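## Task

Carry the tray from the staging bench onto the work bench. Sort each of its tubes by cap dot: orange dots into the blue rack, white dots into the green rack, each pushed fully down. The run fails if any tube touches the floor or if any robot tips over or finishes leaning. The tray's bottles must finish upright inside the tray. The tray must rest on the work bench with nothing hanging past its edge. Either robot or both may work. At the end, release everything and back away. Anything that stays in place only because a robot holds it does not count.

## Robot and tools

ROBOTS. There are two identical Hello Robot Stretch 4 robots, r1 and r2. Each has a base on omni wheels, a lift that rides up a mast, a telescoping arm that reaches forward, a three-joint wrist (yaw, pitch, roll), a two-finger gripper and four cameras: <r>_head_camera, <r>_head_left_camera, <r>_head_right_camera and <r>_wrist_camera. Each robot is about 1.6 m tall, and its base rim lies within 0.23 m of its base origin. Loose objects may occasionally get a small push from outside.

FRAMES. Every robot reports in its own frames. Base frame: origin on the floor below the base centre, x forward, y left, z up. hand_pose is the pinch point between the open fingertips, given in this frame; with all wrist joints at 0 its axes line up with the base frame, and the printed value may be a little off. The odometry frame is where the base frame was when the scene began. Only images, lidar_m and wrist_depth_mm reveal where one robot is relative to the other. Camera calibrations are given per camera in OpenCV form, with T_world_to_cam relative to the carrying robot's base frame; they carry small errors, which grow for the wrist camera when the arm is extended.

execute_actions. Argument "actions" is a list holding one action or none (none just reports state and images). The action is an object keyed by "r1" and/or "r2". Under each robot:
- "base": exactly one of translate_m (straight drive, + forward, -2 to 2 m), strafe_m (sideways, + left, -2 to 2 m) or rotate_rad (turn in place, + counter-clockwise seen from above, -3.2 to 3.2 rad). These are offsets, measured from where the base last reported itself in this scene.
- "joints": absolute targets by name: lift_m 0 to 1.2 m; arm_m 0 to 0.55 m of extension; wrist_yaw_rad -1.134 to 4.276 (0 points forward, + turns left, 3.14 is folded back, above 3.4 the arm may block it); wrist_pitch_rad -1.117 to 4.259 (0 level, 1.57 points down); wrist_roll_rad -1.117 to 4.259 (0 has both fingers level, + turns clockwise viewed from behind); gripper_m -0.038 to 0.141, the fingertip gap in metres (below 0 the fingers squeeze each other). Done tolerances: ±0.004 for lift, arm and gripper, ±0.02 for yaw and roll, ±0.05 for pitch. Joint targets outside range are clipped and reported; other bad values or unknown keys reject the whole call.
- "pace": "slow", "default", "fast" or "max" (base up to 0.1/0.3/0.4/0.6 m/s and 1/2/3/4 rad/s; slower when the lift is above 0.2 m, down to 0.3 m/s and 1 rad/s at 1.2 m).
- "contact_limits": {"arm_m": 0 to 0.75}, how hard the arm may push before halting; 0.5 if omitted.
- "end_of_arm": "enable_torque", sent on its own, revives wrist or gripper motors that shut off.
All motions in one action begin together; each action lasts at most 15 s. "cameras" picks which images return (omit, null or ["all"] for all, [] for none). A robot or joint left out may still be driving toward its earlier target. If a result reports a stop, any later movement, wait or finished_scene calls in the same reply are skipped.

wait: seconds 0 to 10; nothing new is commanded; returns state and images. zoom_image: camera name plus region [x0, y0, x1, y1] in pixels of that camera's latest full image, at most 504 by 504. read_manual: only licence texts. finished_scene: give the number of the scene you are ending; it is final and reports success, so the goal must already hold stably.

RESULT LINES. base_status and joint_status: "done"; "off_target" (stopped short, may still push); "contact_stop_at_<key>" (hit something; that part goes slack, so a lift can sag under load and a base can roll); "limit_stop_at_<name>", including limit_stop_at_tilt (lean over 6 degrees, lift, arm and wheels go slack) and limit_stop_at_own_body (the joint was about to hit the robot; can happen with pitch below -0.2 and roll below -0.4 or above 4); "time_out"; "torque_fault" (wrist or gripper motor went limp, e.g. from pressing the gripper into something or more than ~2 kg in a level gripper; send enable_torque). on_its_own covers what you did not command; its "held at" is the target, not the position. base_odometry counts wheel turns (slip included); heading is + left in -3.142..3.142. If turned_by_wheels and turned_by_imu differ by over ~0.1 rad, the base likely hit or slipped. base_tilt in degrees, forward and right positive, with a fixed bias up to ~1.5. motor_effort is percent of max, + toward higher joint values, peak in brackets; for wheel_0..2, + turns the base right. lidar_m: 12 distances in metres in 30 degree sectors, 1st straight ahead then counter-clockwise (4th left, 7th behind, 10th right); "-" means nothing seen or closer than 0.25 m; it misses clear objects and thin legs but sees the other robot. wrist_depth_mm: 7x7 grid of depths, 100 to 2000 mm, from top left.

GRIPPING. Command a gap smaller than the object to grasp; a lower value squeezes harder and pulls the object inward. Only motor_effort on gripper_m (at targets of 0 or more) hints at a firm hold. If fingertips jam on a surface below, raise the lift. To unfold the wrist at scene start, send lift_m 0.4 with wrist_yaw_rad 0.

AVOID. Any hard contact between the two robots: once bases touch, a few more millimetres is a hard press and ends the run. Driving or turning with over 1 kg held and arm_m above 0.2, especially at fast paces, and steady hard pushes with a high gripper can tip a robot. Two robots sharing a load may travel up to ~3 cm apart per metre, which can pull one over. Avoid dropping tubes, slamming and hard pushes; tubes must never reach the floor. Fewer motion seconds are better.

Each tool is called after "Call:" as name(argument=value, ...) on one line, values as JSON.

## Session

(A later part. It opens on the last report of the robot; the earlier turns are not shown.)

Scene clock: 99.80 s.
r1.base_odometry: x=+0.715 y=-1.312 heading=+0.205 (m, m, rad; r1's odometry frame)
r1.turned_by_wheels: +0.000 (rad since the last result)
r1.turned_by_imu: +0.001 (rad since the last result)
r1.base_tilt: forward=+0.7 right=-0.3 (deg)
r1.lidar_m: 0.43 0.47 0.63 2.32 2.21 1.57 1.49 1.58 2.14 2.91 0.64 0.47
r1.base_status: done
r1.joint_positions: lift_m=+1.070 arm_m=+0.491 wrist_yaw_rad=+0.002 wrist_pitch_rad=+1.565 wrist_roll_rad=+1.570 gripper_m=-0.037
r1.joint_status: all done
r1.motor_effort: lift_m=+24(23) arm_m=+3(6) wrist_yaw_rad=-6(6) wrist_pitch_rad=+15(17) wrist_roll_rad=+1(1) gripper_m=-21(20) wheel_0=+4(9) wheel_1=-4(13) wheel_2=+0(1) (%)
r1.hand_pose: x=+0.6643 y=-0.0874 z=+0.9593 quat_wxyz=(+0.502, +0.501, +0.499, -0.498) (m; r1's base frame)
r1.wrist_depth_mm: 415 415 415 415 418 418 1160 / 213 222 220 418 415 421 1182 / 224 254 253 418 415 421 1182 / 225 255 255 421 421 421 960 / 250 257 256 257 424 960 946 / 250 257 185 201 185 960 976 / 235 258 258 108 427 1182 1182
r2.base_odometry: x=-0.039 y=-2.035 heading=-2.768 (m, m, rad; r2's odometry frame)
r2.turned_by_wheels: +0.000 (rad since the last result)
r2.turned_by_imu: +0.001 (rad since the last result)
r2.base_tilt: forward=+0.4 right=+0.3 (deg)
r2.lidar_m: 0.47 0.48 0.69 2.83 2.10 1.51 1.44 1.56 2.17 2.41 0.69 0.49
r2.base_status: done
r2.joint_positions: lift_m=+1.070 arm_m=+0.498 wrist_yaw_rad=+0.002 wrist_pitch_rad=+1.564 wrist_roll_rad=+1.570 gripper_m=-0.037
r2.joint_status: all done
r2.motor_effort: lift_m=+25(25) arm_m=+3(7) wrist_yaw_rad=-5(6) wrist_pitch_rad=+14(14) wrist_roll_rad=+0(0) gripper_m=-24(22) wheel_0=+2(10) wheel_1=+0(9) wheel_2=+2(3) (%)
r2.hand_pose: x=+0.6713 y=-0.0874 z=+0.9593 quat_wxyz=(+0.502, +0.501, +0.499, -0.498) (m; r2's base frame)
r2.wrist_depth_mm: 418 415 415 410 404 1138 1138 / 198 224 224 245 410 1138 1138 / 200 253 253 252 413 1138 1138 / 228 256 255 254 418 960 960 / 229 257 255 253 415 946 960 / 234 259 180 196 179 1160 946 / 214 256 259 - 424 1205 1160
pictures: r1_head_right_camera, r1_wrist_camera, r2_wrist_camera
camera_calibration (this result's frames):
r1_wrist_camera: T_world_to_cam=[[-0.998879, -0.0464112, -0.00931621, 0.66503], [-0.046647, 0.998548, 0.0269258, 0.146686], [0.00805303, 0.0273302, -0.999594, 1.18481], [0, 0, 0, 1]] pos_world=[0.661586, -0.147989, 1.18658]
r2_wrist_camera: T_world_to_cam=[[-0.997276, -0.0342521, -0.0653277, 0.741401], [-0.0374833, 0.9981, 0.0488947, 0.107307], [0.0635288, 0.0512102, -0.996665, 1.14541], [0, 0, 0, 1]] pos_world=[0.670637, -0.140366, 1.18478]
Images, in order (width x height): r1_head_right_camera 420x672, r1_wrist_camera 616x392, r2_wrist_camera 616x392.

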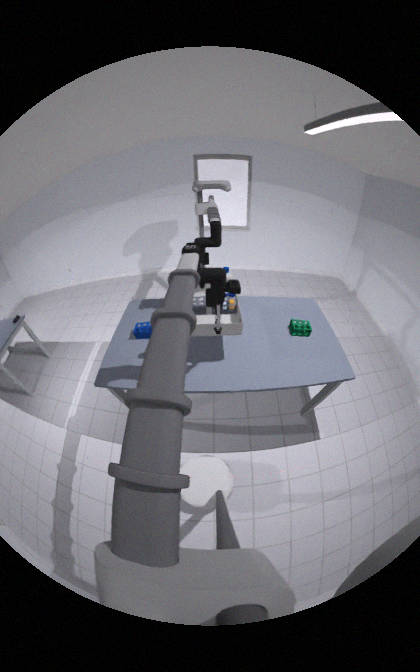

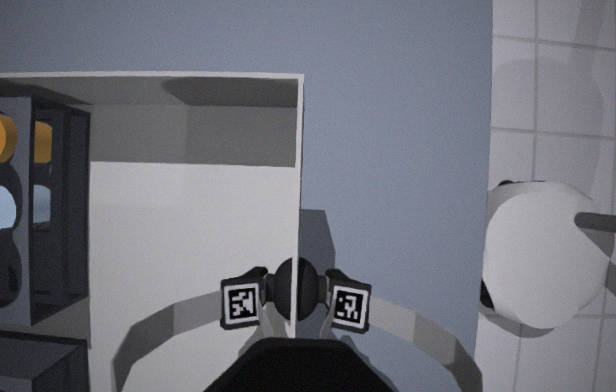

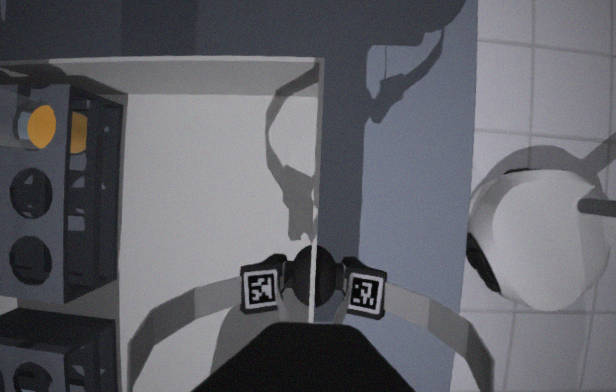

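Call:
execute_actions(actions=[{"r1":{"joints":{"lift_m":0.915,"arm_m":0.502},"pace":"slow"},"r2":{"joints":{"lift_m":0.915},"pace":"slow"}}], cameras=[])

Call:
execute_actions(actions=[{"r1":{"joints":{"gripper_m":0.057}},"r2":{"joints":{"gripper_m":0.057}}}], cameras=[])

Call:
execute_actions(actions=[{"r1":{"base":{"strafe_m":-0.05},"joints":{"lift_m":1.1}},"r2":{"joints":{"lift_m":1.1}}}], cameras=[])

Call:
execute_actions(actions=[{"r1":{"base":{"translate_m":0.16},"joints":{"arm_m":0.53}},"r2":{"base":{"strafe_m":-0.11},"joints":{"wrist_roll_rad":0,"arm_m":0.4}}}], cameras=["r1_wrist_camera","r2_wrist_camera"])

Scene clock: 115.17 s.
r1.base_odometry: x=+0.715 y=-1.312 heading=+0.205 (m, m, rad; r1's odometry frame)
r1.turned_by_wheels: +0.000 (rad since the last result)
r1.turned_by_imu: +0.002 (rad since the last result)
r1.base_tilt: forward=+0.6 right=-0.2 (deg)
r1.lidar_m: 0.43 0.46 0.62 2.30 2.21 1.58 1.50 1.58 2.12 2.90 0.64 0.47
r1.base_status: not commanded
r1.joint_positions: lift_m=+0.915 arm_m=+0.501 wrist_yaw_rad=+0.001 wrist_pitch_rad=+1.569 wrist_roll_rad=+1.570 gripper_m=-0.037
r1.joint_status: all done
r1.motor_effort: lift_m=+19(21) arm_m=+4(4) wrist_yaw_rad=-3(7) wrist_pitch_rad=+4(15) wrist_roll_rad=+0(1) gripper_m=-21(21) wheel_0=+4(4) wheel_1=-4(4) wheel_2=+0(0) (%)
r1.hand_pose: x=+0.6728 y=-0.0874 z=+0.8046 quat_wxyz=(+0.501, +0.500, +0.500, -0.499) (m; r1's base frame)
r1.wrist_depth_mm: 263 263 264 264 264 266 265 / 218 219 220 265 265 266 266 / 224 253 254 266 266 266 267 / 224 254 255 267 267 268 267 / 229 256 255 258 267 270 270 / 229 257 183 206 183 270 271 / 236 258 259 108 268 271 272
r2.base_odometry: x=-0.039 y=-2.035 heading=-2.768 (m, m, rad; r2's odometry frame)
r2.turned_by_wheels: +0.000 (rad since the last result)
r2.turned_by_imu: -0.001 (rad since the last result)
r2.base_tilt: forward=+0.4 right=+0.3 (deg)
r2.lidar_m: 0.46 0.50 0.69 2.80 2.07 1.53 1.45 1.53 2.19 2.41 0.70 0.48
r2.base_status: not commanded
r2.joint_positions: lift_m=+0.915 arm_m=+0.498 wrist_yaw_rad=+0.001 wrist_pitch_rad=+1.568 wrist_roll_rad=+1.570 gripper_m=-0.037
r2.joint_status: all done
r2.motor_effort: lift_m=+21(24) arm_m=+3(3) wrist_yaw_rad=-1(7) wrist_pitch_rad=+4(13) wrist_roll_rad=+0(1) gripper_m=-26(23) wheel_0=+2(2) wheel_1=+0(0) wheel_2=+3(3) (%)
r2.hand_pose: x=+0.6701 y=-0.0874 z=+0.8046 quat_wxyz=(+0.501, +0.500, +0.500, -0.499) (m; r2's base frame)
r2.wrist_depth_mm: 264 260 260 258 257 255 621 / 196 222 222 247 258 256 627 / 206 254 254 252 259 259 621 / 228 255 255 254 263 260 798 / 200 256 256 213 264 262 798 / 233 258 178 197 178 264 809 / 211 257 259 - 266 265 1025
pictures: none
No camera images: the call's "cameras" was empty. Leave "cameras" out to get every camera's image.

Scene clock: 116.80 s.
r1.base_odometry: x=+0.715 y=-1.312 heading=+0.205 (m, m, rad; r1's odometry frame)
r1.turned_by_wheels: +0.000 (rad since the last result)
r1.turned_by_imu: +0.001 (rad since the last result)
r1.base_tilt: forward=+0.6 right=-0.2 (deg)
r1.lidar_m: 0.42 0.46 0.63 2.31 2.19 1.60 1.49 1.58 2.14 2.92 0.66 0.48
r1.base_status: not commanded
r1.joint_positions: lift_m=+0.915 arm_m=+0.501 wrist_yaw_rad=+0.000 wrist_pitch_rad=+1.569 wrist_roll_rad=+1.570 gripper_m=+0.057
r1.joint_status: all done
r1.motor_effort: lift_m=+19(20) arm_m=+5(5) wrist_yaw_rad=+0(3) wrist_pitch_rad=+2(4) wrist_roll_rad=+0(0) gripper_m=-4(20) wheel_0=+4(4) wheel_1=-3(4) wheel_2=+0(0) (%)
r1.hand_pose: x=+0.6725 y=-0.0874 z=+0.8046 quat_wxyz=(+0.501, +0.500, +0.500, -0.499) (m; r1's base frame)
r1.wrist_depth_mm: 264 264 265 266 266 267 267 / 216 249 248 266 268 268 268 / 234 264 265 267 268 268 268 / 236 265 266 268 268 271 270 / 236 266 266 270 270 271 271 / 243 267 216 268 201 272 272 / 242 268 267 109 272 272 271
r2.base_odometry: x=-0.039 y=-2.035 heading=-2.768 (m, m, rad; r2's odometry frame)
r2.turned_by_wheels: +0.000 (rad since the last result)
r2.turned_by_imu: +0.000 (rad since the last result)
r2.base_tilt: forward=+0.4 right=+0.3 (deg)
r2.lidar_m: 0.45 0.49 0.69 2.82 2.09 1.52 1.46 1.55 2.17 2.41 0.67 0.51
r2.base_status: not commanded
r2.joint_positions: lift_m=+0.915 arm_m=+0.498 wrist_yaw_rad=+0.000 wrist_pitch_rad=+1.570 wrist_roll_rad=+1.570 gripper_m=+0.057
r2.joint_status: all done
r2.motor_effort: lift_m=+21(21) arm_m=+3(3) wrist_yaw_rad=-2(3) wrist_pitch_rad=-1(3) wrist_roll_rad=+0(0) gripper_m=-4(22) wheel_0=+2(2) wheel_1=+0(0) wheel_2=+3(2) (%)
r2.hand_pose: x=+0.6697 y=-0.0874 z=+0.8046 quat_wxyz=(+0.501, +0.500, +0.500, -0.499) (m; r2's base frame)
r2.wrist_depth_mm: 265 263 260 260 258 258 621 / 204 246 252 259 259 256 615 / 206 264 263 263 263 260 627 / 236 264 265 263 264 262 798 / 238 267 266 265 265 263 831 / 236 268 267 266 198 265 809 / 214 267 270 - 268 267 1025
pictures: none
No camera images: the call's "cameras" was empty. Leave "cameras" out to get every camera's image.

Scene clock: 118.67 s.
r1.base_odometry: x=+0.725 y=-1.361 heading=+0.206 (m, m, rad; r1's odometry frame)
r1.turned_by_wheels: +0.000 (rad since the last result)
r1.turned_by_imu: +0.001 (rad since the last result)
r1.base_tilt: forward=+0.6 right=-0.3 (deg)
r1.lidar_m: 0.43 0.47 0.62 2.33 2.21 1.57 1.51 1.56 2.14 2.86 0.65 0.44
r1.base_status: done
r1.joint_positions: lift_m=+1.100 arm_m=+0.501 wrist_yaw_rad=+0.000 wrist_pitch_rad=+1.570 wrist_roll_rad=+1.570 gripper_m=+0.057
r1.joint_status: all done
r1.motor_effort: lift_m=+21(21) arm_m=+4(5) wrist_yaw_rad=-1(2) wrist_pitch_rad=+1(1) wrist_roll_rad=+2(0) gripper_m=-4(2) wheel_0=+5(16) wheel_1=-3(12) wheel_2=+0(0) (%)
r1.hand_pose: x=+0.6725 y=-0.0874 z=+0.9895 quat_wxyz=(+0.501, +0.500, +0.500, -0.499) (m; r1's base frame)
r1.wrist_depth_mm: 445 442 445 445 452 449 1182 / 445 445 449 445 449 1182 1229 / 449 449 449 455 452 1205 1182 / 452 389 449 452 459 1008 991 / 445 389 449 452 452 991 1008 / 449 415 215 455 201 1008 1008 / 449 394 452 108 459 1229 1229
r2.base_odometry: x=-0.039 y=-2.035 heading=-2.768 (m, m, rad; r2's odometry frame)
r2.turned_by_wheels: +0.000 (rad since the last result)
r2.turned_by_imu: +0.000 (rad since the last result)
r2.base_tilt: forward=+0.4 right=+0.3 (deg)
r2.lidar_m: 0.46 0.51 0.71 2.82 2.09 1.51 1.45 1.54 2.16 2.40 0.68 0.47
r2.base_status: not commanded
r2.joint_positions: lift_m=+1.100 arm_m=+0.498 wrist_yaw_rad=+0.000 wrist_pitch_rad=+1.570 wrist_roll_rad=+1.570 gripper_m=+0.057
r2.joint_status: all done
r2.motor_effort: lift_m=+23(25) arm_m=+3(3) wrist_yaw_rad=-5(1) wrist_pitch_rad=-1(0) wrist_roll_rad=-1(0) gripper_m=-3(4) wheel_0=+2(2) wheel_1=+0(0) wheel_2=+2(2) (%)
r2.hand_pose: x=+0.6697 y=-0.0874 z=+0.9895 quat_wxyz=(+0.501, +0.500, +0.500, -0.499) (m; r2's base frame)
r2.wrist_depth_mm: 452 449 449 445 439 1182 1182 / 455 452 445 445 445 1182 1182 / 415 342 449 449 442 1205 1205 / 449 424 449 452 449 1008 991 / 455 452 445 452 455 991 991 / 462 410 397 455 198 1229 1205 / 452 345 455 - 459 1205 1229
pictures: none
No camera images: the call's "cameras" was empty. Leave "cameras" out to get every camera's image.

Scene clock: 120.53 s.
r1.base_odometry: x=+0.881 y=-1.328 heading=+0.206 (m, m, rad; r1's odometry frame)
r1.turned_by_wheels: +0.001 (rad since the last result)
r1.turned_by_imu: +0.002 (rad since the last result)
r1.base_tilt: forward=+0.6 right=-0.3 (deg)
r1.lidar_m: 0.28 0.32 0.42 2.35 2.41 1.72 1.68 1.74 2.36 2.87 0.42 0.30
r1.base_status: done
r1.joint_positions: lift_m=+1.100 arm_m=+0.529 wrist_yaw_rad=+0.000 wrist_pitch_rad=+1.570 wrist_roll_rad=+1.570 gripper_m=+0.057
r1.joint_status: all done
r1.motor_effort: lift_m=+21(20) arm_m=+4(5) wrist_yaw_rad=+0(1) wrist_pitch_rad=+0(1) wrist_roll_rad=+1(1) gripper_m=-3(4) wheel_0=+6(15) wheel_1=+4(8) wheel_2=-3(12) (%)
r1.hand_pose: x=+0.7004 y=-0.0874 z=+0.9896 quat_wxyz=(+0.501, +0.500, +0.500, -0.499) (m; r1's base frame)
r1.wrist_depth_mm: 445 442 445 452 452 449 452 / 449 445 449 442 449 449 452 / 445 449 449 455 455 452 452 / 449 449 449 449 452 452 452 / 449 310 389 392 449 452 455 / 452 452 215 392 202 459 459 / 455 418 455 109 455 455 459
r2.base_odometry: x=-0.080 y=-1.932 heading=-2.768 (m, m, rad; r2's odometry frame)
r2.turned_by_wheels: +0.000 (rad since the last result)
r2.turned_by_imu: -0.001 (rad since the last result)
r2.base_tilt: forward=+0.4 right=+0.3 (deg)
r2.lidar_m: 0.47 0.49 0.70 2.93 2.11 1.52 1.47 1.55 2.18 2.31 0.69 0.47
r2.base_status: done
r2.joint_positions: lift_m=+1.100 arm_m=+0.401 wrist_yaw_rad=+0.000 wrist_pitch_rad=+1.570 wrist_roll_rad=+0.000 gripper_m=+0.057
r2.joint_status: all done
r2.motor_effort: lift_m=+22(22) arm_m=-4(7) wrist_yaw_rad=+2(0) wrist_pitch_rad=-2(1) wrist_roll_rad=-1(5) gripper_m=-3(4) wheel_0=-2(11) wheel_1=+1(8) wheel_2=+0(2) (%)
r2.hand_pose: x=+0.5720 y=-0.0874 z=+0.9895 quat_wxyz=(+0.707, +0.000, +0.707, +0.000) (m; r2's base frame)
r2.wrist_depth_mm: 402 442 439 436 433 427 424 / 307 402 439 439 433 433 427 / 462 455 449 445 439 436 430 / 466 459 459 452 449 445 436 / 469 466 459 452 445 442 442 / 1255 1308 1060 1098 198 1182 1205 / 1281 1255 1281 - 1255 1229 1205
pictures: r1_wrist_camera, r2_wrist_camera
camera_calibration (this result's frames):
r1_wrist_camera: T_world_to_cam=[[-0.99901, -0.0442828, -0.00430862, 0.696727], [-0.0443838, 0.998646, 0.0271486, 0.145764], [0.00310057, 0.0273129, -0.999622, 1.21825], [0, 0, 0, 1]] pos_world=[0.69873, -0.147987, 1.21683]
r2_wrist_camera: T_world_to_cam=[[0.031336, -0.99777, -0.0589334, -0.034573], [-0.998251, -0.0341995, 0.0482245, 0.562098], [-0.0501324, 0.0573191, -0.997096, 1.24783], [0, 0, 0, 1]] pos_world=[0.624755, -0.0867973, 1.21507]
Images, in order (width x height): r1_wrist_camera 616x392, r2_wrist_camera 616x392.

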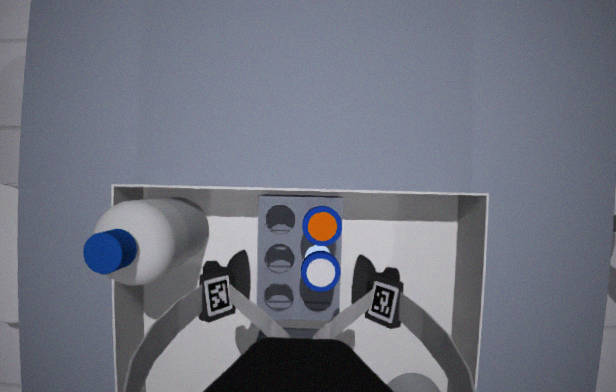

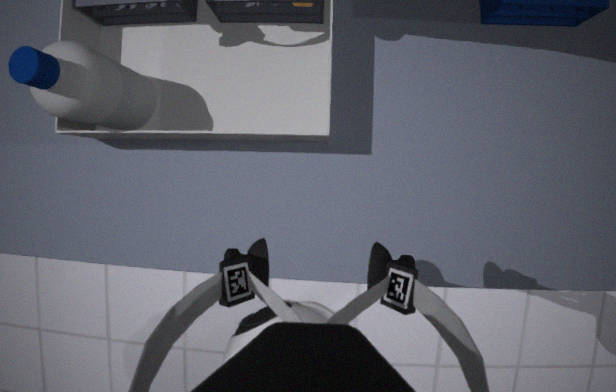

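Call:
execute_actions(actions=[{"r1":{"base":{"strafe_m":0.024},"joints":{"arm_m":0.516,"lift_m":1.04}},"r2":{"base":{"translate_m":0.18},"joints":{"arm_m":0.2}}}], cameras=["r1_wrist_camera"])

Call:
execute_actions(actions=[{"r1":{"joints":{"lift_m":0.985}}}], cameras=["r1_wrist_camera"])

Scene clock: 133.53 s.
r1.base_odometry: x=+0.876 y=-1.304 heading=+0.206 (m, m, rad; r1's odometry frame)
r1.turned_by_wheels: +0.000 (rad since the last result)
r1.turned_by_imu: +0.002 (rad since the last result)
r1.base_tilt: forward=+0.6 right=-0.2 (deg)
r1.lidar_m: 0.29 0.32 0.40 2.30 2.45 1.76 1.66 1.73 2.37 2.89 0.44 0.29
r1.base_status: done
r1.joint_positions: lift_m=+1.040 arm_m=+0.517 wrist_yaw_rad=+0.000 wrist_pitch_rad=+1.570 wrist_roll_rad=+1.570 gripper_m=+0.057
r1.joint_status: all done
r1.motor_effort: lift_m=+16(19) arm_m=-4(4) wrist_yaw_rad=+0(0) wrist_pitch_rad=+0(1) wrist_roll_rad=+2(1) gripper_m=-3(5) wheel_0=-3(11) wheel_1=+3(12) wheel_2=+0(5) (%)
r1.hand_pose: x=+0.6880 y=-0.0874 z=+0.9299 quat_wxyz=(+0.500, +0.500, +0.500, -0.500) (m; r1's base frame)
r1.wrist_depth_mm: 389 387 389 389 389 389 389 / 389 389 389 389 389 389 392 / 389 389 392 392 392 394 394 / 248 290 394 329 392 389 392 / 248 334 389 332 392 394 394 / 394 392 215 364 201 394 397 / 394 379 394 108 394 343 397
r2.base_odometry: x=-0.247 y=-1.998 heading=-2.768 (m, m, rad; r2's odometry frame)
r2.turned_by_wheels: +0.000 (rad since the last result)
r2.turned_by_imu: +0.001 (rad since the last result)
r2.base_tilt: forward=+0.3 right=+0.3 (deg)
r2.lidar_m: 0.28 0.29 0.44 2.94 2.33 1.71 1.64 1.76 2.45 2.28 0.43 0.29
r2.base_status: done
r2.joint_positions: lift_m=+1.100 arm_m=+0.201 wrist_yaw_rad=+0.000 wrist_pitch_rad=+1.570 wrist_roll_rad=+0.000 gripper_m=+0.057
r2.joint_status: all done
r2.motor_effort: lift_m=+22(22) arm_m=-5(5) wrist_yaw_rad=+2(1) wrist_pitch_rad=-3(3) wrist_roll_rad=-1(1) gripper_m=-3(3) wheel_0=+0(4) wheel_1=+0(6) wheel_2=+2(8) (%)
r2.hand_pose: x=+0.3719 y=-0.0874 z=+0.9895 quat_wxyz=(+0.707, +0.000, +0.707, +0.000) (m; r2's base frame)
r2.wrist_depth_mm: 306 445 442 436 436 427 424 / 317 397 442 442 436 430 430 / 462 455 452 449 439 433 430 / 466 462 452 459 445 442 439 / 1255 1255 459 452 452 445 439 / 1281 1281 1008 1025 198 1205 1205 / 1281 1308 1281 - 1229 1229 1205
pictures: r1_wrist_camera
camera_calibration (this result's frames):
r1_wrist_camera: T_world_to_cam=[[-0.999011, -0.0442582, -0.00427444, 0.684011], [-0.0443583, 0.998647, 0.0271501, 0.146812], [0.00306704, 0.0273129, -0.999622, 1.15867], [0, 0, 0, 1]] pos_world=[0.686293, -0.147987, 1.15717]
Images, in order (width x height): r1_wrist_camera 616x392.

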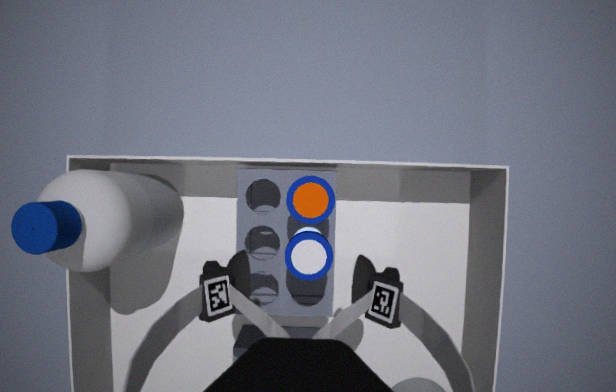

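Scene clock: 134.67 s.
r1.base_odometry: x=+0.876 y=-1.304 heading=+0.206 (m, m, rad; r1's odometry frame)
r1.turned_by_wheels: +0.000 (rad since the last result)
r1.turned_by_imu: +0.000 (rad since the last result)
r1.base_tilt: forward=+0.5 right=-0.2 (deg)
r1.lidar_m: 0.27 0.29 0.43 2.32 2.42 1.74 1.66 1.72 2.36 2.89 0.41 0.30
r1.base_status: not commanded
r1.joint_positions: lift_m=+0.985 arm_m=+0.517 wrist_yaw_rad=+0.000 wrist_pitch_rad=+1.570 wrist_roll_rad=+1.570 gripper_m=+0.057
r1.joint_status: all done
r1.motor_effort: lift_m=+16(18) arm_m=-5(4) wrist_yaw_rad=+0(0) wrist_pitch_rad=+0(1) wrist_roll_rad=+1(1) gripper_m=-2(3) wheel_0=-3(3) wheel_1=+3(2) wheel_2=+0(0) (%)
r1.hand_pose: x=+0.6880 y=-0.0874 z=+0.8749 quat_wxyz=(+0.500, +0.500, +0.500, -0.500) (m; r1's base frame)
r1.wrist_depth_mm: 332 334 334 334 336 334 336 / 336 336 336 338 338 338 340 / 334 336 336 336 340 336 340 / 202 289 334 218 336 338 342 / 198 334 334 277 336 338 342 / 298 338 216 278 201 338 343 / 297 338 338 108 338 300 345
r2.base_odometry: x=-0.247 y=-1.998 heading=-2.768 (m, m, rad; r2's odometry frame)
r2.turned_by_wheels: +0.000 (rad since the last result)
r2.turned_by_imu: +0.000 (rad since the last result)
r2.base_tilt: forward=+0.4 right=+0.3 (deg)
r2.lidar_m: 0.29 0.30 0.44 2.91 2.31 1.68 1.66 1.76 2.44 2.26 0.41 0.30
r2.base_status: not commanded
r2.joint_positions: lift_m=+1.100 arm_m=+0.201 wrist_yaw_rad=+0.000 wrist_pitch_rad=+1.570 wrist_roll_rad=+0.000 gripper_m=+0.057
r2.joint_status: not commanded
r2.motor_effort: lift_m=+22(22) arm_m=-5(5) wrist_yaw_rad=-2(1) wrist_pitch_rad=-3(3) wrist_roll_rad=-2(1) gripper_m=-3(2) wheel_0=+0(0) wheel_1=+0(0) wheel_2=+2(2) (%)
r2.hand_pose: x=+0.3719 y=-0.0874 z=+0.9895 quat_wxyz=(+0.707, +0.000, +0.707, +0.000) (m; r2's base frame)
r2.wrist_depth_mm: 306 449 439 436 433 430 421 / 319 397 449 442 433 433 427 / 466 455 452 445 445 433 436 / 466 459 455 452 445 445 436 / 1281 1255 459 455 452 445 442 / 1308 1281 1025 1025 198 1205 1205 / 1308 1308 1281 - 1229 1255 1205
pictures: r1_wrist_camera
camera_calibration (this result's frames):
r1_wrist_camera: T_world_to_cam=[[-0.999011, -0.0442586, -0.00427432, 0.683774], [-0.0443586, 0.998647, 0.0271501, 0.148306], [0.00306691, 0.0273129, -0.999622, 1.1037], [0, 0, 0, 1]] pos_world=[0.686291, -0.147987, 1.10218]
Images, in order (width x height): r1_wrist_camera 616x392.

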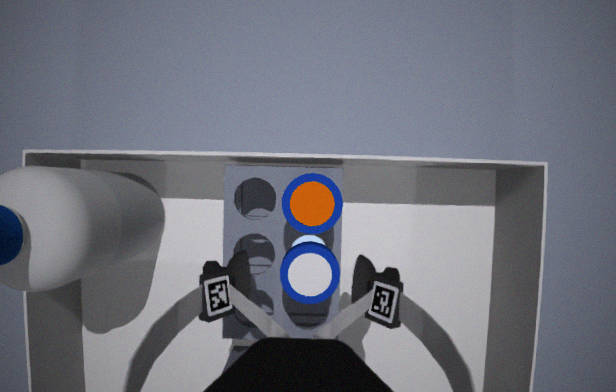

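Call:
execute_actions(actions=[{"r1":{"base":{"strafe_m":-0.006},"joints":{"lift_m":0.975,"arm_m":0.512}}}], cameras=[])

Call:
execute_actions(actions=[{"r1":{"joints":{"gripper_m":0.005}}}], cameras=["r1_wrist_camera"])

Call:
execute_actions(actions=[{"r1":{"joints":{"lift_m":1.1}}}], cameras=[])

Call:
execute_actions(actions=[{"r1":{"base":{"strafe_m":-0.33},"joints":{"arm_m":0.42}},"r2":{"joints":{"arm_m":0.48}}}], cameras=["r1_wrist_camera","r2_wrist_camera"])

Scene clock: 144.23 s.
r1.base_odometry: x=+0.878 y=-1.310 heading=+0.206 (m, m, rad; r1's odometry frame)
r1.turned_by_wheels: +0.000 (rad since the last result)
r1.turned_by_imu: +0.001 (rad since the last result)
r1.base_tilt: forward=+0.5 right=-0.2 (deg)
r1.lidar_m: 0.27 0.30 0.41 2.31 2.43 1.76 1.67 1.74 2.37 2.86 0.43 0.31
r1.base_status: done
r1.joint_positions: lift_m=+0.975 arm_m=+0.513 wrist_yaw_rad=+0.000 wrist_pitch_rad=+1.570 wrist_roll_rad=+1.570 gripper_m=+0.057
r1.joint_status: all done
r1.motor_effort: lift_m=+16(15) arm_m=-5(6) wrist_yaw_rad=+1(1) wrist_pitch_rad=+0(0) wrist_roll_rad=+1(1) gripper_m=-4(4) wheel_0=+2(8) wheel_1=-2(9) wheel_2=+0(1) (%)
r1.hand_pose: x=+0.6840 y=-0.0874 z=+0.8649 quat_wxyz=(+0.500, +0.500, +0.500, -0.500) (m; r1's base frame)
r1.wrist_depth_mm: 324 324 325 325 325 327 327 / 324 324 325 327 327 327 327 / 325 325 327 327 329 329 329 / 206 317 322 266 327 329 301 / 193 304 267 267 329 329 330 / 301 327 215 207 201 329 332 / 303 329 327 108 330 293 332
r2.base_odometry: x=-0.247 y=-1.998 heading=-2.768 (m, m, rad; r2's odometry frame)
r2.turned_by_wheels: +0.000 (rad since the last result)
r2.turned_by_imu: -0.001 (rad since the last result)
r2.base_tilt: forward=+0.4 right=+0.3 (deg)
r2.lidar_m: 0.28 0.30 0.44 2.92 2.33 1.68 1.64 1.76 2.46 2.26 0.40 0.31
r2.base_status: not commanded
r2.joint_positions: lift_m=+1.100 arm_m=+0.201 wrist_yaw_rad=+0.000 wrist_pitch_rad=+1.570 wrist_roll_rad=+0.000 gripper_m=+0.057
r2.joint_status: not commanded
r2.motor_effort: lift_m=+22(22) arm_m=-5(5) wrist_yaw_rad=+2(1) wrist_pitch_rad=-3(3) wrist_roll_rad=-2(1) gripper_m=-5(4) wheel_0=+0(0) wheel_1=+0(0) wheel_2=+2(2) (%)
r2.hand_pose: x=+0.3719 y=-0.0874 z=+0.9895 quat_wxyz=(+0.707, +0.000, +0.707, +0.000) (m; r2's base frame)
r2.wrist_depth_mm: 309 442 436 433 436 430 424 / 320 399 442 442 436 433 430 / 462 455 449 445 442 436 430 / 469 466 452 452 449 436 436 / 1281 1255 459 459 445 445 442 / 1308 1308 1060 1025 198 1205 1205 / 1308 1281 1281 - 1229 1229 1229
pictures: none
No camera images: the call's "cameras" was empty. Leave "cameras" out to get every camera's image.

Scene clock: 145.57 s.
r1.base_odometry: x=+0.878 y=-1.310 heading=+0.206 (m, m, rad; r1's odometry frame)
r1.turned_by_wheels: +0.000 (rad since the last result)
r1.turned_by_imu: +0.000 (rad since the last result)
r1.base_tilt: forward=+0.5 right=-0.3 (deg)
r1.lidar_m: 0.28 0.28 0.41 2.31 2.42 1.77 1.67 1.74 2.37 2.87 0.41 0.29
r1.base_status: not commanded
r1.joint_positions: lift_m=+0.975 arm_m=+0.513 wrist_yaw_rad=+0.000 wrist_pitch_rad=+1.570 wrist_roll_rad=+1.570 gripper_m=+0.005
r1.joint_status: all done
r1.motor_effort: lift_m=+16(16) arm_m=-5(5) wrist_yaw_rad=+0(0) wrist_pitch_rad=+0(0) wrist_roll_rad=+0(0) gripper_m=-13(15) wheel_0=+2(2) wheel_1=-2(2) wheel_2=+0(0) (%)
r1.hand_pose: x=+0.6840 y=-0.0874 z=+0.8649 quat_wxyz=(+0.500, +0.500, +0.500, -0.500) (m; r1's base frame)
r1.wrist_depth_mm: 324 324 324 325 327 327 327 / 322 324 327 325 329 329 329 / 324 327 327 325 327 327 329 / 206 317 322 266 325 327 300 / 193 304 320 211 329 327 330 / 304 325 191 198 190 329 330 / 303 327 329 108 330 293 334
r2.base_odometry: x=-0.247 y=-1.998 heading=-2.768 (m, m, rad; r2's odometry frame)
r2.turned_by_wheels: +0.000 (rad since the last result)
r2.turned_by_imu: +0.000 (rad since the last result)
r2.base_tilt: forward=+0.4 right=+0.3 (deg)
r2.lidar_m: 0.29 0.31 0.44 2.93 2.32 1.69 1.66 1.74 2.43 2.26 0.43 0.31
r2.base_status: not commanded
r2.joint_positions: lift_m=+1.100 arm_m=+0.201 wrist_yaw_rad=+0.000 wrist_pitch_rad=+1.570 wrist_roll_rad=+0.000 gripper_m=+0.057
r2.joint_status: not commanded
r2.motor_effort: lift_m=+23(22) arm_m=-5(5) wrist_yaw_rad=+0(0) wrist_pitch_rad=-3(2) wrist_roll_rad=-2(1) gripper_m=-4(5) wheel_0=+0(0) wheel_1=+0(0) wheel_2=+2(2) (%)
r2.hand_pose: x=+0.3719 y=-0.0874 z=+0.9895 quat_wxyz=(+0.707, +0.000, +0.707, +0.000) (m; r2's base frame)
r2.wrist_depth_mm: 307 442 442 433 430 427 430 / 320 397 445 439 439 433 427 / 466 459 452 445 442 439 433 / 469 462 455 449 449 439 439 / 1281 1229 459 455 452 445 439 / 1308 1255 1042 1025 198 1205 1182 / 1255 1281 1281 - 1255 1229 1205
pictures: r1_wrist_camera
camera_calibration (this result's frames):
r1_wrist_camera: T_world_to_cam=[[-0.999011, -0.0442551, -0.00424264, 0.679688], [-0.0443542, 0.998647, 0.0271515, 0.148395], [0.00303531, 0.0273129, -0.999622, 1.09373], [0, 0, 0, 1]] pos_world=[0.682278, -0.147987, 1.09217]
Images, in order (width x height): r1_wrist_camera 616x392.

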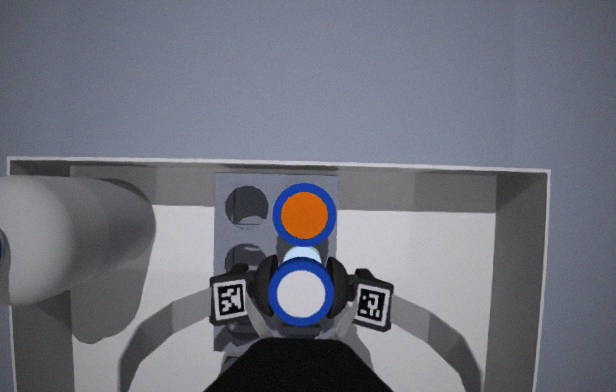

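Scene clock: 147.13 s.
r1.base_odometry: x=+0.878 y=-1.310 heading=+0.206 (m, m, rad; r1's odometry frame)
r1.turned_by_wheels: +0.000 (rad since the last result)
r1.turned_by_imu: +0.001 (rad since the last result)
r1.base_tilt: forward=+0.6 right=-0.2 (deg)
r1.lidar_m: 0.28 0.31 0.40 2.33 2.41 1.76 1.67 1.73 2.36 2.86 0.44 0.30
r1.base_status: not commanded
r1.joint_positions: lift_m=+1.100 arm_m=+0.513 wrist_yaw_rad=+0.000 wrist_pitch_rad=+1.570 wrist_roll_rad=+1.570 gripper_m=+0.005
r1.joint_status: all done
r1.motor_effort: lift_m=+21(22) arm_m=-5(5) wrist_yaw_rad=+1(0) wrist_pitch_rad=+0(0) wrist_roll_rad=+0(1) gripper_m=-15(12) wheel_0=+2(2) wheel_1=-2(2) wheel_2=+0(0) (%)
r1.hand_pose: x=+0.6840 y=-0.0874 z=+0.9895 quat_wxyz=(+0.500, +0.500, +0.500, -0.500) (m; r1's base frame)
r1.wrist_depth_mm: 445 442 449 445 452 442 449 / 445 449 445 449 445 452 452 / 449 449 452 452 449 452 452 / 449 322 449 394 449 452 455 / 449 336 449 389 452 452 459 / 452 445 190 197 191 459 455 / 452 439 452 108 455 459 462
r2.base_odometry: x=-0.247 y=-1.998 heading=-2.768 (m, m, rad; r2's odometry frame)
r2.turned_by_wheels: +0.000 (rad since the last result)
r2.turned_by_imu: +0.000 (rad since the last result)
r2.base_tilt: forward=+0.4 right=+0.3 (deg)
r2.lidar_m: 0.28 0.31 0.44 2.93 2.32 1.69 1.64 1.75 2.48 2.29 0.43 0.28
r2.base_status: not commanded
r2.joint_positions: lift_m=+1.100 arm_m=+0.201 wrist_yaw_rad=+0.000 wrist_pitch_rad=+1.570 wrist_roll_rad=+0.000 gripper_m=+0.057
r2.joint_status: not commanded
r2.motor_effort: lift_m=+22(22) arm_m=-5(5) wrist_yaw_rad=+0(1) wrist_pitch_rad=-2(3) wrist_roll_rad=-1(1) gripper_m=-3(3) wheel_0=+0(0) wheel_1=+0(1) wheel_2=+2(2) (%)
r2.hand_pose: x=+0.3719 y=-0.0874 z=+0.9895 quat_wxyz=(+0.707, +0.000, +0.707, +0.000) (m; r2's base frame)
r2.wrist_depth_mm: 306 442 442 442 436 424 424 / 320 397 449 445 439 430 430 / 462 459 455 449 439 436 433 / 466 459 459 452 442 439 436 / 1308 1255 462 455 445 445 439 / 1281 1308 1042 1025 198 1229 1205 / 1308 1308 1281 - 1255 1229 1229
pictures: none
No camera images: the call's "cameras" was empty. Leave "cameras" out to get every camera's image.

Scene clock: 149.57 s.
r1.base_odometry: x=+0.945 y=-1.633 heading=+0.206 (m, m, rad; r1's odometry frame)
r1.turned_by_wheels: +0.000 (rad since the last result)
r1.turned_by_imu: +0.000 (rad since the last result)
r1.base_tilt: forward=+0.5 right=-0.2 (deg)
r1.lidar_m: 0.28 0.30 0.42 2.63 2.43 1.75 1.67 1.71 2.37 2.55 0.43 0.31
r1.base_status: done
r1.joint_positions: lift_m=+1.100 arm_m=+0.421 wrist_yaw_rad=+0.000 wrist_pitch_rad=+1.570 wrist_roll_rad=+1.570 gripper_m=+0.005
r1.joint_status: all done
r1.motor_effort: lift_m=+20(21) arm_m=-4(5) wrist_yaw_rad=+0(0) wrist_pitch_rad=+1(1) wrist_roll_rad=+1(1) gripper_m=-15(14) wheel_0=+5(14) wheel_1=-3(12) wheel_2=+0(1) (%)
r1.hand_pose: x=+0.5919 y=-0.0874 z=+0.9896 quat_wxyz=(+0.500, +0.500, +0.500, -0.500) (m; r1's base frame)
r1.wrist_depth_mm: 445 445 389 445 449 449 1182 / 445 452 392 449 452 452 1205 / 449 449 445 452 452 452 1182 / 449 452 449 452 455 452 1182 / 449 455 452 452 452 459 991 / 455 455 190 198 190 462 1229 / 455 459 455 108 455 462 1229
r2.base_odometry: x=-0.247 y=-1.998 heading=-2.768 (m, m, rad; r2's odometry frame)
r2.turned_by_wheels: +0.000 (rad since the last result)
r2.turned_by_imu: +0.000 (rad since the last result)
r2.base_tilt: forward=+0.4 right=+0.3 (deg)
r2.lidar_m: 0.29 0.31 0.44 2.90 2.29 1.69 1.65 1.74 2.45 2.28 0.41 0.30
r2.base_status: not commanded
r2.joint_positions: lift_m=+1.100 arm_m=+0.479 wrist_yaw_rad=+0.000 wrist_pitch_rad=+1.570 wrist_roll_rad=+0.000 gripper_m=+0.057
r2.joint_status: all done
r2.motor_effort: lift_m=+22(22) arm_m=+5(5) wrist_yaw_rad=+1(1) wrist_pitch_rad=-1(3) wrist_roll_rad=-1(1) gripper_m=-4(5) wheel_0=+0(0) wheel_1=+0(0) wheel_2=+2(2) (%)
r2.hand_pose: x=+0.6503 y=-0.0874 z=+0.9895 quat_wxyz=(+0.707, +0.000, +0.707, +0.000) (m; r2's base frame)
r2.wrist_depth_mm: 436 433 389 298 436 427 424 / 455 445 442 379 439 433 430 / 424 449 445 442 442 433 436 / 399 399 427 392 445 430 379 / 466 462 427 452 449 442 439 / 410 402 462 455 198 445 442 / 317 410 436 - 459 449 452
pictures: r1_wrist_camera, r2_wrist_camera
camera_calibration (this result's frames):
r1_wrist_camera: T_world_to_cam=[[-0.999014, -0.0441928, -0.00413129, 0.588166], [-0.044289, 0.99865, 0.0271565, 0.140882], [0.00292559, 0.0273127, -0.999623, 1.21877], [0, 0, 0, 1]] pos_world=[0.59026, -0.147987, 1.21691]
r2_wrist_camera: T_world_to_cam=[[0.0317281, -0.997758, -0.0589316, -0.0372825], [-0.99824, -0.0345888, 0.0481751, 0.640285], [-0.0501055, 0.0572994, -0.997099, 1.25175], [0, 0, 0, 1]] pos_world=[0.70306, -0.0867766, 1.21507]
Images, in order (width x height): r1_wrist_camera 616x392, r2_wrist_camera 616x392.

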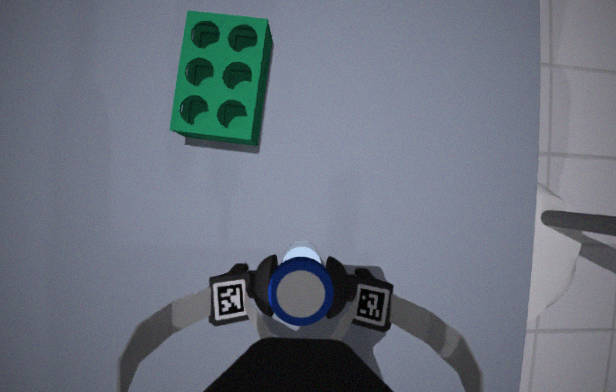

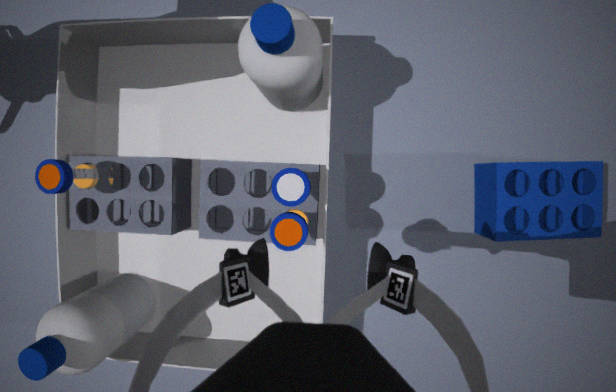

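Call:
execute_actions(actions=[{"r1":{"base":{"strafe_m":-0.128},"joints":{"arm_m":0.495}},"r2":{"base":{"strafe_m":0.03},"joints":{"arm_m":0.486,"lift_m":1.04}}}], cameras=[])

Call:
execute_actions(actions=[{"r1":{"joints":{"lift_m":1.045}},"r2":{"joints":{"lift_m":0.99}}}], cameras=["r1_wrist_camera","r2_wrist_camera"])

Scene clock: 162.17 s.
r1.base_odometry: x=+0.971 y=-1.758 heading=+0.206 (m, m, rad; r1's odometry frame)
r1.turned_by_wheels: +0.000 (rad since the last result)
r1.turned_by_imu: +0.001 (rad since the last result)
r1.base_tilt: forward=+0.6 right=-0.3 (deg)
r1.lidar_m: 0.28 0.30 0.42 2.77 2.42 1.76 1.66 1.71 2.36 2.42 0.43 0.31
r1.base_status: done
r1.joint_positions: lift_m=+1.100 arm_m=+0.494 wrist_yaw_rad=+0.000 wrist_pitch_rad=+1.570 wrist_roll_rad=+1.570 gripper_m=+0.005
r1.joint_status: all done
r1.motor_effort: lift_m=+20(20) arm_m=+5(5) wrist_yaw_rad=-1(1) wrist_pitch_rad=+0(0) wrist_roll_rad=+1(1) gripper_m=-14(13) wheel_0=+2(13) wheel_1=-1(13) wheel_2=+0(1) (%)
r1.hand_pose: x=+0.6654 y=-0.0874 z=+0.9896 quat_wxyz=(+0.500, +0.500, +0.500, -0.500) (m; r1's base frame)
r1.wrist_depth_mm: 445 449 442 445 449 452 452 / 449 449 449 445 449 452 449 / 449 449 452 449 452 455 452 / 452 452 449 445 452 455 455 / 449 455 452 394 455 455 459 / 452 455 190 198 190 455 459 / 455 455 459 108 459 455 455
r2.base_odometry: x=-0.236 y=-2.026 heading=-2.768 (m, m, rad; r2's odometry frame)
r2.turned_by_wheels: +0.000 (rad since the last result)
r2.turned_by_imu: -0.001 (rad since the last result)
r2.base_tilt: forward=+0.4 right=+0.3 (deg)
r2.lidar_m: 0.29 0.31 0.43 2.90 2.32 1.68 1.65 1.74 2.45 2.31 0.42 0.30
r2.base_status: done
r2.joint_positions: lift_m=+1.040 arm_m=+0.485 wrist_yaw_rad=+0.000 wrist_pitch_rad=+1.570 wrist_roll_rad=+0.000 gripper_m=+0.057
r2.joint_status: all done
r2.motor_effort: lift_m=+18(19) arm_m=+5(6) wrist_yaw_rad=-3(2) wrist_pitch_rad=-2(2) wrist_roll_rad=+0(1) gripper_m=-4(4) wheel_0=+1(7) wheel_1=-1(7) wheel_2=+0(2) (%)
r2.hand_pose: x=+0.6563 y=-0.0874 z=+0.9299 quat_wxyz=(+0.707, +0.000, +0.707, +0.000) (m; r2's base frame)
r2.wrist_depth_mm: 340 379 377 238 377 370 368 / 355 389 387 315 375 377 370 / 362 392 392 387 382 377 377 / 330 340 347 325 387 382 334 / 353 397 359 330 387 384 355 / 370 389 397 394 198 389 384 / 273 317 404 - 394 394 389
pictures: none
No camera images: the call's "cameras" was empty. Leave "cameras" out to get every camera's image.

Scene clock: 163.30 s.
r1.base_odometry: x=+0.971 y=-1.758 heading=+0.206 (m, m, rad; r1's odometry frame)
r1.turned_by_wheels: +0.000 (rad since the last result)
r1.turned_by_imu: +0.000 (rad since the last result)
r1.base_tilt: forward=+0.5 right=-0.3 (deg)
r1.lidar_m: 0.28 0.31 0.41 2.77 2.40 1.72 1.66 1.76 2.35 2.41 0.41 0.29
r1.base_status: not commanded
r1.joint_positions: lift_m=+1.045 arm_m=+0.494 wrist_yaw_rad=+0.000 wrist_pitch_rad=+1.570 wrist_roll_rad=+1.570 gripper_m=+0.005
r1.joint_status: all done
r1.motor_effort: lift_m=+16(20) arm_m=+4(4) wrist_yaw_rad=+0(1) wrist_pitch_rad=+0(0) wrist_roll_rad=+0(1) gripper_m=-15(16) wheel_0=+2(2) wheel_1=-1(1) wheel_2=+0(0) (%)
r1.hand_pose: x=+0.6654 y=-0.0874 z=+0.9349 quat_wxyz=(+0.500, +0.500, +0.500, -0.500) (m; r1's base frame)
r1.wrist_depth_mm: 392 392 392 397 394 394 394 / 394 392 397 394 397 397 394 / 397 394 397 389 402 397 402 / 394 394 397 392 399 402 399 / 397 399 397 342 402 402 404 / 399 402 190 198 190 404 404 / 402 399 402 108 404 404 404
r2.base_odometry: x=-0.236 y=-2.026 heading=-2.768 (m, m, rad; r2's odometry frame)
r2.turned_by_wheels: +0.000 (rad since the last result)
r2.turned_by_imu: +0.000 (rad since the last result)
r2.base_tilt: forward=+0.4 right=+0.3 (deg)
r2.lidar_m: 0.29 0.30 0.44 2.90 2.31 1.69 1.61 1.76 2.46 2.29 0.43 0.31
r2.base_status: not commanded
r2.joint_positions: lift_m=+0.990 arm_m=+0.485 wrist_yaw_rad=+0.000 wrist_pitch_rad=+1.570 wrist_roll_rad=+0.000 gripper_m=+0.057
r2.joint_status: all done
r2.motor_effort: lift_m=+17(21) arm_m=+4(5) wrist_yaw_rad=-1(1) wrist_pitch_rad=-1(2) wrist_roll_rad=-1(1) gripper_m=-3(4) wheel_0=+1(1) wheel_1=-1(1) wheel_2=+0(0) (%)
r2.hand_pose: x=+0.6563 y=-0.0874 z=+0.8799 quat_wxyz=(+0.707, +0.000, +0.707, +0.000) (m; r2's base frame)
r2.wrist_depth_mm: 336 336 332 195 325 324 322 / 340 338 336 314 330 325 322 / 325 342 340 334 330 330 327 / 287 286 283 274 334 330 329 / 319 317 283 277 336 334 332 / 330 349 349 219 198 340 336 / 271 317 353 - 343 342 340
pictures: r1_wrist_camera, r2_wrist_camera
camera_calibration (this result's frames):
r1_wrist_camera: T_world_to_cam=[[-0.999008, -0.0443473, -0.00411819, 0.661275], [-0.044443, 0.998643, 0.0271571, 0.145723], [0.00290826, 0.0273131, -0.999623, 1.16384], [0, 0, 0, 1]] pos_world=[0.663711, -0.147987, 1.16217]
r2_wrist_camera: T_world_to_cam=[[0.0317223, -0.997758, -0.0589327, -0.0439285], [-0.998238, -0.0345851, 0.0482094, 0.651527], [-0.0501395, 0.0572996, -0.997097, 1.14277], [0, 0, 0, 1]] pos_world=[0.70907, -0.0867768, 1.10545]
Images, in order (width x height): r1_wrist_camera 616x392, r2_wrist_camera 616x392.

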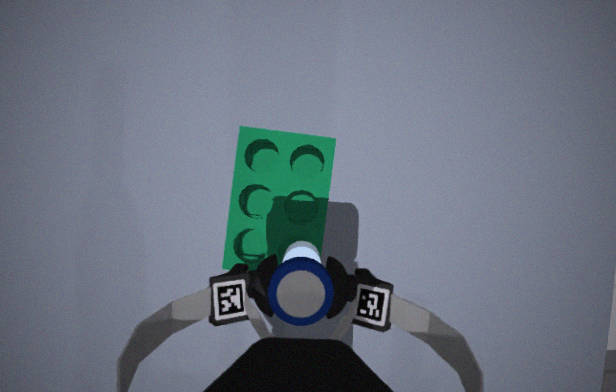

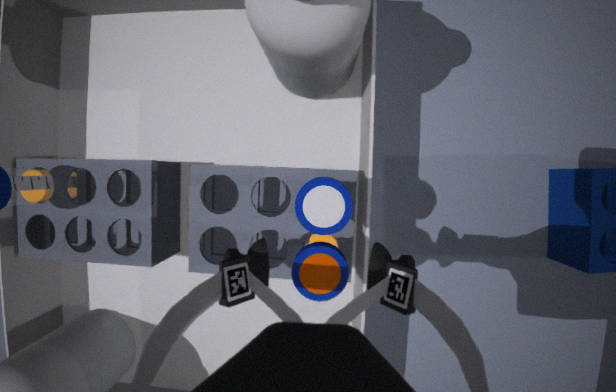

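Call:
execute_actions(actions=[{"r1":{"joints":{"arm_m":0.501}},"r2":{"joints":{"lift_m":0.978}}}], cameras=[])

Call:
execute_actions(actions=[{"r1":{"joints":{"lift_m":0.98},"pace":"slow"},"r2":{"joints":{"gripper_m":0.005}}}], cameras=["r1_wrist_camera","r2_wrist_camera"])

Scene clock: 179.07 s.
r1.base_odometry: x=+0.971 y=-1.758 heading=+0.206 (m, m, rad; r1's odometry frame)
r1.turned_by_wheels: +0.000 (rad since the last result)
r1.turned_by_imu: +0.001 (rad since the last result)
r1.base_tilt: forward=+0.5 right=-0.2 (deg)
r1.lidar_m: 0.28 0.30 0.42 2.79 2.42 1.76 1.67 1.72 2.34 2.42 0.44 0.32
r1.base_status: not commanded
r1.joint_positions: lift_m=+1.045 arm_m=+0.500 wrist_yaw_rad=+0.000 wrist_pitch_rad=+1.570 wrist_roll_rad=+1.570 gripper_m=+0.005
r1.joint_status: all done
r1.motor_effort: lift_m=+16(16) arm_m=+5(5) wrist_yaw_rad=-1(0) wrist_pitch_rad=+0(0) wrist_roll_rad=+1(0) gripper_m=-15(15) wheel_0=+2(2) wheel_1=-1(1) wheel_2=+0(0) (%)
r1.hand_pose: x=+0.6713 y=-0.0874 z=+0.9349 quat_wxyz=(+0.500, +0.500, +0.500, -0.500) (m; r1's base frame)
r1.wrist_depth_mm: 392 392 397 394 394 394 397 / 394 394 394 397 394 397 397 / 394 399 394 394 397 397 397 / 394 394 399 392 399 399 402 / 397 399 397 340 402 402 399 / 399 397 190 198 190 402 404 / 399 399 404 108 404 404 407
r2.base_odometry: x=-0.236 y=-2.026 heading=-2.768 (m, m, rad; r2's odometry frame)
r2.turned_by_wheels: +0.000 (rad since the last result)
r2.turned_by_imu: -0.001 (rad since the last result)
r2.base_tilt: forward=+0.4 right=+0.3 (deg)
r2.lidar_m: 0.28 0.30 0.44 2.90 2.34 1.66 1.64 1.76 2.45 2.31 0.43 0.30
r2.base_status: not commanded
r2.joint_positions: lift_m=+0.978 arm_m=+0.485 wrist_yaw_rad=+0.000 wrist_pitch_rad=+1.570 wrist_roll_rad=+0.000 gripper_m=+0.057
r2.joint_status: all done
r2.motor_effort: lift_m=+18(17) arm_m=+5(4) wrist_yaw_rad=+0(0) wrist_pitch_rad=-2(2) wrist_roll_rad=-1(1) gripper_m=-3(2) wheel_0=+1(1) wheel_1=-1(1) wheel_2=+0(0) (%)
r2.hand_pose: x=+0.6563 y=-0.0874 z=+0.8679 quat_wxyz=(+0.707, +0.000, +0.707, +0.000) (m; r2's base frame)
r2.wrist_depth_mm: 327 322 319 186 315 310 310 / 329 327 324 314 315 314 312 / 327 329 325 324 320 319 312 / 273 290 271 263 325 322 317 / 307 297 268 265 327 324 320 / 334 338 334 206 198 327 324 / 273 319 338 - 332 330 325
pictures: none
No camera images: the call's "cameras" was empty. Leave "cameras" out to get every camera's image.

Scene clock: 180.50 s.
r1.base_odometry: x=+0.971 y=-1.758 heading=+0.206 (m, m, rad; r1's odometry frame)
r1.turned_by_wheels: +0.000 (rad since the last result)
r1.turned_by_imu: +0.001 (rad since the last result)
r1.base_tilt: forward=+0.6 right=-0.3 (deg)
r1.lidar_m: 0.26 0.29 0.43 2.78 2.41 1.73 1.66 1.74 2.35 2.41 0.43 0.32
r1.base_status: not commanded
r1.joint_positions: lift_m=+0.980 arm_m=+0.500 wrist_yaw_rad=+0.000 wrist_pitch_rad=+1.570 wrist_roll_rad=+1.570 gripper_m=+0.005
r1.joint_status: all done
r1.motor_effort: lift_m=+16(17) arm_m=+4(4) wrist_yaw_rad=+0(1) wrist_pitch_rad=+0(0) wrist_roll_rad=+1(1) gripper_m=-16(14) wheel_0=+2(2) wheel_1=-1(1) wheel_2=+0(0) (%)
r1.hand_pose: x=+0.6713 y=-0.0874 z=+0.8699 quat_wxyz=(+0.500, +0.500, +0.500, -0.500) (m; r1's base frame)
r1.wrist_depth_mm: 327 329 329 329 329 332 332 / 329 330 330 330 330 330 334 / 330 332 330 273 330 334 334 / 332 332 330 327 334 336 336 / 332 334 329 274 336 336 338 / 334 332 190 198 190 338 338 / 336 336 336 108 338 338 340
r2.base_odometry: x=-0.236 y=-2.026 heading=-2.768 (m, m, rad; r2's odometry frame)
r2.turned_by_wheels: +0.000 (rad since the last result)
r2.turned_by_imu: +0.000 (rad since the last result)
r2.base_tilt: forward=+0.4 right=+0.4 (deg)
r2.lidar_m: 0.27 0.31 0.43 2.89 2.31 1.65 1.63 1.74 2.45 2.27 0.42 0.29
r2.base_status: not commanded
r2.joint_positions: lift_m=+0.978 arm_m=+0.485 wrist_yaw_rad=+0.000 wrist_pitch_rad=+1.570 wrist_roll_rad=+0.000 gripper_m=+0.005
r2.joint_status: all done
r2.motor_effort: lift_m=+18(18) arm_m=+5(4) wrist_yaw_rad=-1(1) wrist_pitch_rad=-2(2) wrist_roll_rad=-1(1) gripper_m=-17(20) wheel_0=+1(1) wheel_1=-1(1) wheel_2=+0(0) (%)
r2.hand_pose: x=+0.6563 y=-0.0874 z=+0.8679 quat_wxyz=(+0.707, +0.000, +0.707, +0.000) (m; r2's base frame)
r2.wrist_depth_mm: 325 322 320 187 314 310 309 / 327 325 325 312 315 317 310 / 327 330 325 324 319 315 315 / 274 291 270 263 324 320 319 / 306 296 273 208 327 324 322 / 330 338 191 196 184 327 324 / 272 319 340 - 334 329 325
pictures: r1_wrist_camera, r2_wrist_camera
camera_calibration (this result's frames):
r1_wrist_camera: T_world_to_cam=[[-0.999009, -0.0443155, -0.00411819, 0.666977], [-0.0444113, 0.998644, 0.0271571, 0.147732], [0.00290913, 0.027313, -0.999623, 1.09887], [0, 0, 0, 1]] pos_world=[0.66968, -0.147987, 1.09719]
r2_wrist_camera: T_world_to_cam=[[0.0317223, -0.997758, -0.0589327, -0.0446367], [-0.998238, -0.0345851, 0.0482095, 0.652108], [-0.0501396, 0.0572996, -0.997097, 1.13078], [0, 0, 0, 1]] pos_world=[0.709072, -0.0867768, 1.09343]
Images, in order (width x height): r1_wrist_camera 616x392, r2_wrist_camera 616x392.

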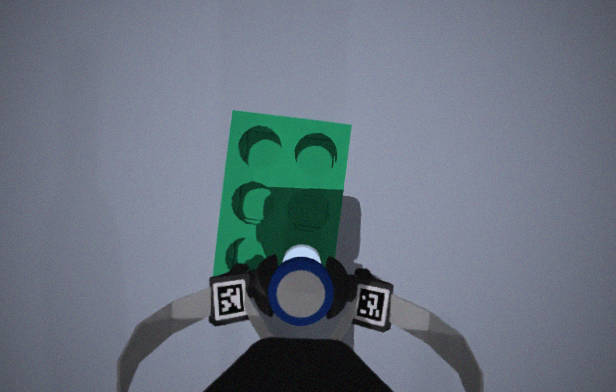

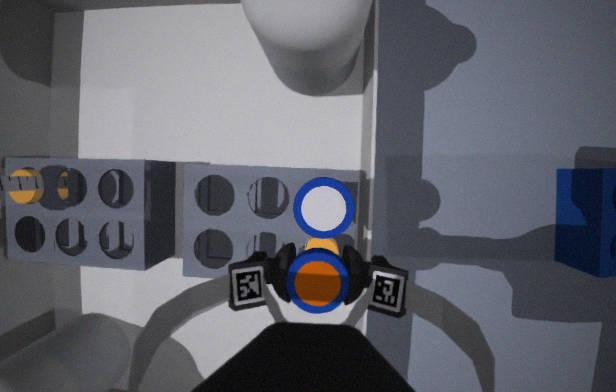

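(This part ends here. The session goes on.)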